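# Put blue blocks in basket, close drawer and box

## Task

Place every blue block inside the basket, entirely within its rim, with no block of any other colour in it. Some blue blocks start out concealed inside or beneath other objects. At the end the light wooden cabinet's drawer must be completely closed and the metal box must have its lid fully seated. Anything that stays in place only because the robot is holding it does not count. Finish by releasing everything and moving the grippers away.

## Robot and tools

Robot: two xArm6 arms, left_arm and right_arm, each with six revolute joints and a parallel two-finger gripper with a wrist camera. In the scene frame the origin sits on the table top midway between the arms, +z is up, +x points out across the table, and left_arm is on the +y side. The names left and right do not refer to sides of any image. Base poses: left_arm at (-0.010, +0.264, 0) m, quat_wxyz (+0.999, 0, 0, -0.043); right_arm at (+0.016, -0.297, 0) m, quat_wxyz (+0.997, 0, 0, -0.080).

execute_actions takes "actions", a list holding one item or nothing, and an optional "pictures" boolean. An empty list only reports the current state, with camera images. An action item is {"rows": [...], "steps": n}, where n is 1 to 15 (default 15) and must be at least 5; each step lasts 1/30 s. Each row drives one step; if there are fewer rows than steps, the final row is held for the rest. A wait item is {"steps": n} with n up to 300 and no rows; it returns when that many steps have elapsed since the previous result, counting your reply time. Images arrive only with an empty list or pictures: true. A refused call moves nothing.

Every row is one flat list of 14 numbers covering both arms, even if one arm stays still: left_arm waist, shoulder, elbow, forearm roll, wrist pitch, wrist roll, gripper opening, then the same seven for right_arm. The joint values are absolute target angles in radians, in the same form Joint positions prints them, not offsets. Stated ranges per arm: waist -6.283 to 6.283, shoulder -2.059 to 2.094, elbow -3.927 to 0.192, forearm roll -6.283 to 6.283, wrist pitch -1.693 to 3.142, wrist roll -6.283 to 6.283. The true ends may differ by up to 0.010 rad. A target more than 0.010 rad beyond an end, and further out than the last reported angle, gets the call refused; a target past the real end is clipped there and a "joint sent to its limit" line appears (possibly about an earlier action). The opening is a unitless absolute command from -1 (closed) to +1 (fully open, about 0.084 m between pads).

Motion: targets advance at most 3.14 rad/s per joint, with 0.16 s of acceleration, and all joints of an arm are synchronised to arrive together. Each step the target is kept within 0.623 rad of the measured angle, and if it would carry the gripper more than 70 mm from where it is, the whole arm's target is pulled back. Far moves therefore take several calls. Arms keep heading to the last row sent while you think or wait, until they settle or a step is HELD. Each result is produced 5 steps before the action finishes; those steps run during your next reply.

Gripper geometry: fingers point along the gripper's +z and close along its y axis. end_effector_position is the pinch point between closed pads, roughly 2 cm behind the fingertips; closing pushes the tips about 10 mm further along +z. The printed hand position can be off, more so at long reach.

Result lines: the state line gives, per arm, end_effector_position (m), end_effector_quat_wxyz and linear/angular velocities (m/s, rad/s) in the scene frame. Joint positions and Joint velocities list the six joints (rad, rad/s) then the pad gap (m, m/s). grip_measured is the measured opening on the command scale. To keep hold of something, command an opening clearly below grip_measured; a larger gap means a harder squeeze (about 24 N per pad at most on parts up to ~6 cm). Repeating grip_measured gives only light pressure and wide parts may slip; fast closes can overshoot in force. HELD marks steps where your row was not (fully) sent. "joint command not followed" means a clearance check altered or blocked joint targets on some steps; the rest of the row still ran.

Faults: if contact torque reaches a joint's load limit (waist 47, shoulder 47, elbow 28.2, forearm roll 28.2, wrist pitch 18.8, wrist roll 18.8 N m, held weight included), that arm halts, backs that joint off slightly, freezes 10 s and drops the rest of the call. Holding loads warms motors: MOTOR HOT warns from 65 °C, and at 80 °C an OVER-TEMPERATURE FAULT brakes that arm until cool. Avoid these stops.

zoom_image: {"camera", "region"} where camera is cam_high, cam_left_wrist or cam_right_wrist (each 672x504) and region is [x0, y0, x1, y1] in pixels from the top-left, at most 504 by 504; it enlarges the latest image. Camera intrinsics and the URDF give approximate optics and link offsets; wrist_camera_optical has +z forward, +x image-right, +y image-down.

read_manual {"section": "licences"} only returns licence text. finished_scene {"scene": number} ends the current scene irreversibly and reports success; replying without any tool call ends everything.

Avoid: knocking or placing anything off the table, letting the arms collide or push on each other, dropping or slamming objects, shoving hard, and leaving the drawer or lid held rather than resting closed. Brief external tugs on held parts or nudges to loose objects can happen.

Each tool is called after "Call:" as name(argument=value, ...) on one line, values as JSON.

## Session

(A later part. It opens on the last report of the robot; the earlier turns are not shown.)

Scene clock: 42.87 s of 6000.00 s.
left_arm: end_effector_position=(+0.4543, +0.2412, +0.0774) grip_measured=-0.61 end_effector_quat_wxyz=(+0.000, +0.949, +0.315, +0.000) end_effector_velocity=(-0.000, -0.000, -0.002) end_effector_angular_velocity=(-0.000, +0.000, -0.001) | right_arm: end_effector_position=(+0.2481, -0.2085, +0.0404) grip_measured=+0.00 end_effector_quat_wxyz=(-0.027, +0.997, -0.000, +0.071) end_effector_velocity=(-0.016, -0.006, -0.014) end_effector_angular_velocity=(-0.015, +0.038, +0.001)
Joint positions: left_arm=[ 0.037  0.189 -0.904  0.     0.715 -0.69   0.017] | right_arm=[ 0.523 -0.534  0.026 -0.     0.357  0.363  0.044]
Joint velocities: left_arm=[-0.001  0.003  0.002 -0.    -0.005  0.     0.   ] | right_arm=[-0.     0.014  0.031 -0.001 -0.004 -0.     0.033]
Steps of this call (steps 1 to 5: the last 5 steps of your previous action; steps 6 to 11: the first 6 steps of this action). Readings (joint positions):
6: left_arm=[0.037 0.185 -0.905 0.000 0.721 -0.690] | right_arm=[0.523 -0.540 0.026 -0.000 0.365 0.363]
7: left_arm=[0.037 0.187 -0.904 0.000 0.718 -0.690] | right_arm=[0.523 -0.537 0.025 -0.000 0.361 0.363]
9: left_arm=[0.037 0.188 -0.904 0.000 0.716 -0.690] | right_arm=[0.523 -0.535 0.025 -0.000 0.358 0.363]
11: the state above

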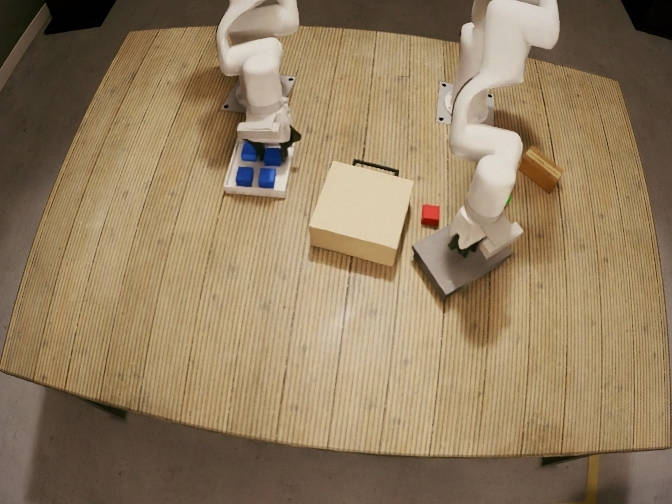

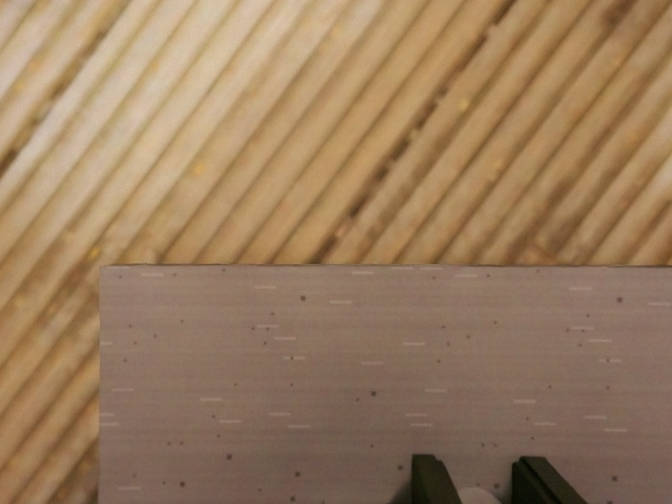

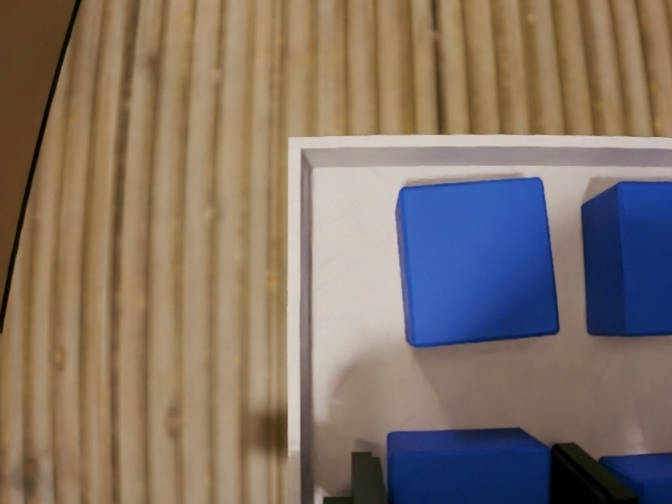

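Lid seated. Release and retreat.

Call:
execute_actions(actions=[{"rows":[[0.037,0.189,-0.904,0,0.715,-0.69,-0.6,0.523,-0.57,0.025,0,0.395,0.363,0.03],[0.037,0.189,-0.904,0,0.715,-0.69,-0.4,0.523,-0.615,0.021,0,0.444,0.363,0.03],[0.037,0.189,-0.904,0,0.715,-0.69,-0.25,0.523,-0.68,0.013,0,0.517,0.363,0.03],[0.037,0.189,-0.904,0,0.715,-0.69,-0.2,0.523,-0.74,0.001,0,0.589,0.363,0.03],[0.037,0.169,-0.9105,0,0.7415,-0.69,-0.2,0.523,-0.795,-0.014,0,0.659,0.363,0.03],[0.037,0.143,-0.921,0,0.778,-0.69,-0.2,0.523,-0.845,-0.033,0,0.728,0.363,0.03],[0.037,0.115,-0.935,0,0.82,-0.69,-0.2,0.5,-0.883,-0.06,0,0.8,0.363,0.03],[0.037,0.08,-0.94,0,0.86,-0.69,-0.2,0.45,-0.9,-0.1,0,0.87,0.363,0.03],[0.037,0.03,-0.93,0,0.9,-0.69,-0.2,0.39,-0.92,-0.14,0,0.94,0.363,0.03],[0.037,-0.03,-0.91,0,0.94,-0.69,-0.2,0.33,-0.93,-0.18,0,1.0,0.363,0.03],[0.037,-0.09,-0.89,0,0.98,-0.69,-0.2,0.27,-0.94,-0.22,0,1.06,0.363,0.03],[0.037,-0.15,-0.86,0,1.01,-0.69,-0.2,0.2,-0.95,-0.26,0,1.12,0.363,0.03],[0.037,-0.6,-0.6,0,1.2,-0.69,-0.2,-0.5,-0.95,-0.35,0,1.25,0.363,0.03]],"steps":15}])

Call:
execute_actions(actions=[{"steps":20}], pictures=true)

Scene clock: 43.60 s of 6000.00 s.
left_arm: end_effector_position=(+0.4513, +0.2413, +0.1119) grip_measured=-0.22 end_effector_quat_wxyz=(-0.001, +0.949, +0.315, -0.003) end_effector_velocity=(-0.027, +0.002, +0.430) end_effector_angular_velocity=(-0.007, -0.134, +0.001) | right_arm: end_effector_position=(+0.2508, -0.2104, +0.1021) grip_measured=+0.02 end_effector_quat_wxyz=(-0.025, +0.997, -0.005, +0.067) end_effector_velocity=(+0.046, -0.088, +0.368) end_effector_angular_velocity=(-0.051, +0.139, -0.392)
Joint positions: left_arm=[ 0.037  0.115 -0.927 -0.     0.817 -0.69   0.035] | right_arm=[ 0.512 -0.833 -0.049 -0.     0.739  0.363  0.045]
Joint velocities: left_arm=[ 0.001 -0.949 -0.174 -0.001  0.989  0.001  0.   ] | right_arm=[-0.392 -1.014 -0.777  0.     1.939 -0.    -0.   ]
Steps of this call (steps 1 to 5: the last 5 steps of your previous action; steps 6 to 12: the robot went on to your last target; steps 13 to 22: the first 10 steps of this action). Readings (joint positions):
13: left_arm=[0.037 0.189 -0.904 -0.000 0.715 -0.690] | right_arm=[0.523 -0.533 0.027 0.000 0.356 0.363]
14: left_arm=[0.037 0.189 -0.904 0.000 0.715 -0.690] | right_arm=[0.523 -0.537 0.027 0.000 0.362 0.363]
16: left_arm=[0.037 0.189 -0.904 -0.000 0.715 -0.690] | right_arm=[0.523 -0.578 0.025 0.000 0.408 0.363]
20: left_arm=[0.037 0.164 -0.911 0.000 0.757 -0.690] | right_arm=[0.523 -0.752 -0.008 0.000 0.612 0.363]
22: the state above

Scene clock: 44.27 s of 6000.00 s.
left_arm: end_effector_position=(+0.2961, +0.2489, +0.2277) grip_measured=-0.22 end_effector_quat_wxyz=(-0.000, +0.949, +0.315, -0.001) end_effector_velocity=(-0.002, +0.000, +0.001) end_effector_angular_velocity=(-0.000, +0.002, +0.001) | right_arm: end_effector_position=(+0.2076, -0.4406, +0.2110) grip_measured=+0.02 end_effector_quat_wxyz=(+0.004, +0.876, -0.482, +0.026) end_effector_velocity=(-0.058, -0.061, +0.023) end_effector_angular_velocity=(+0.021, +0.023, -0.352)
Joint positions: left_arm=[ 0.037 -0.596 -0.6    0.     1.199 -0.69   0.035] | right_arm=[-0.483 -0.949 -0.347 -0.     1.244  0.363  0.045]
Joint velocities: left_arm=[ 0.001 -0.007  0.002 -0.     0.007  0.     0.   ] | right_arm=[-0.352 -0.017 -0.066  0.003  0.114 -0.    -0.   ]
Kept back: nothing.
Steps of this call (steps 1 to 5: the last 5 steps of your previous action; steps 6 to 20: the robot went on to your last target). Readings (joint positions):
1: left_arm=[0.037 0.080 -0.930 -0.000 0.850 -0.690] | right_arm=[0.492 -0.863 -0.077 0.000 0.801 0.363]
2: left_arm=[0.037 0.037 -0.928 -0.000 0.884 -0.690] | right_arm=[0.456 -0.886 -0.107 0.000 0.857 0.363]
4: left_arm=[0.037 -0.060 -0.900 -0.000 0.946 -0.690] | right_arm=[0.359 -0.910 -0.164 0.000 0.949 0.363]
8: left_arm=[0.037 -0.272 -0.780 -0.000 1.046 -0.690] | right_arm=[0.136 -0.921 -0.229 -0.000 1.055 0.363]
20: the state above

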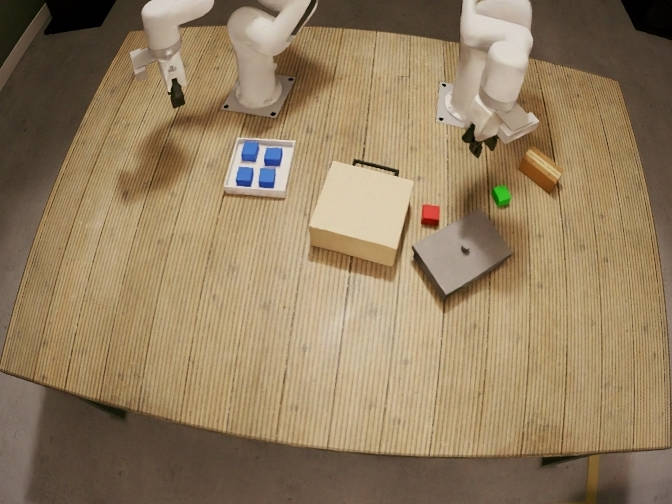

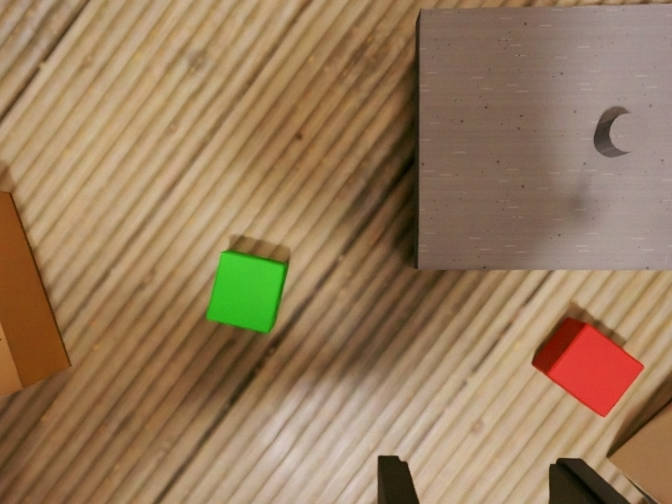

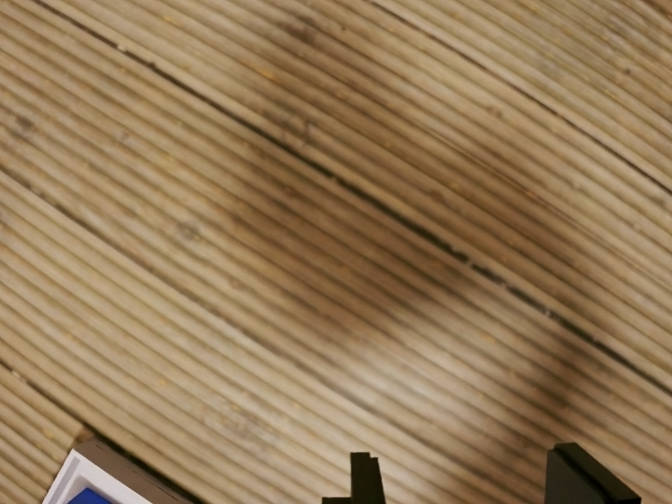

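Call:
finished_scene(scene=2)

The scene is finished: the task was done.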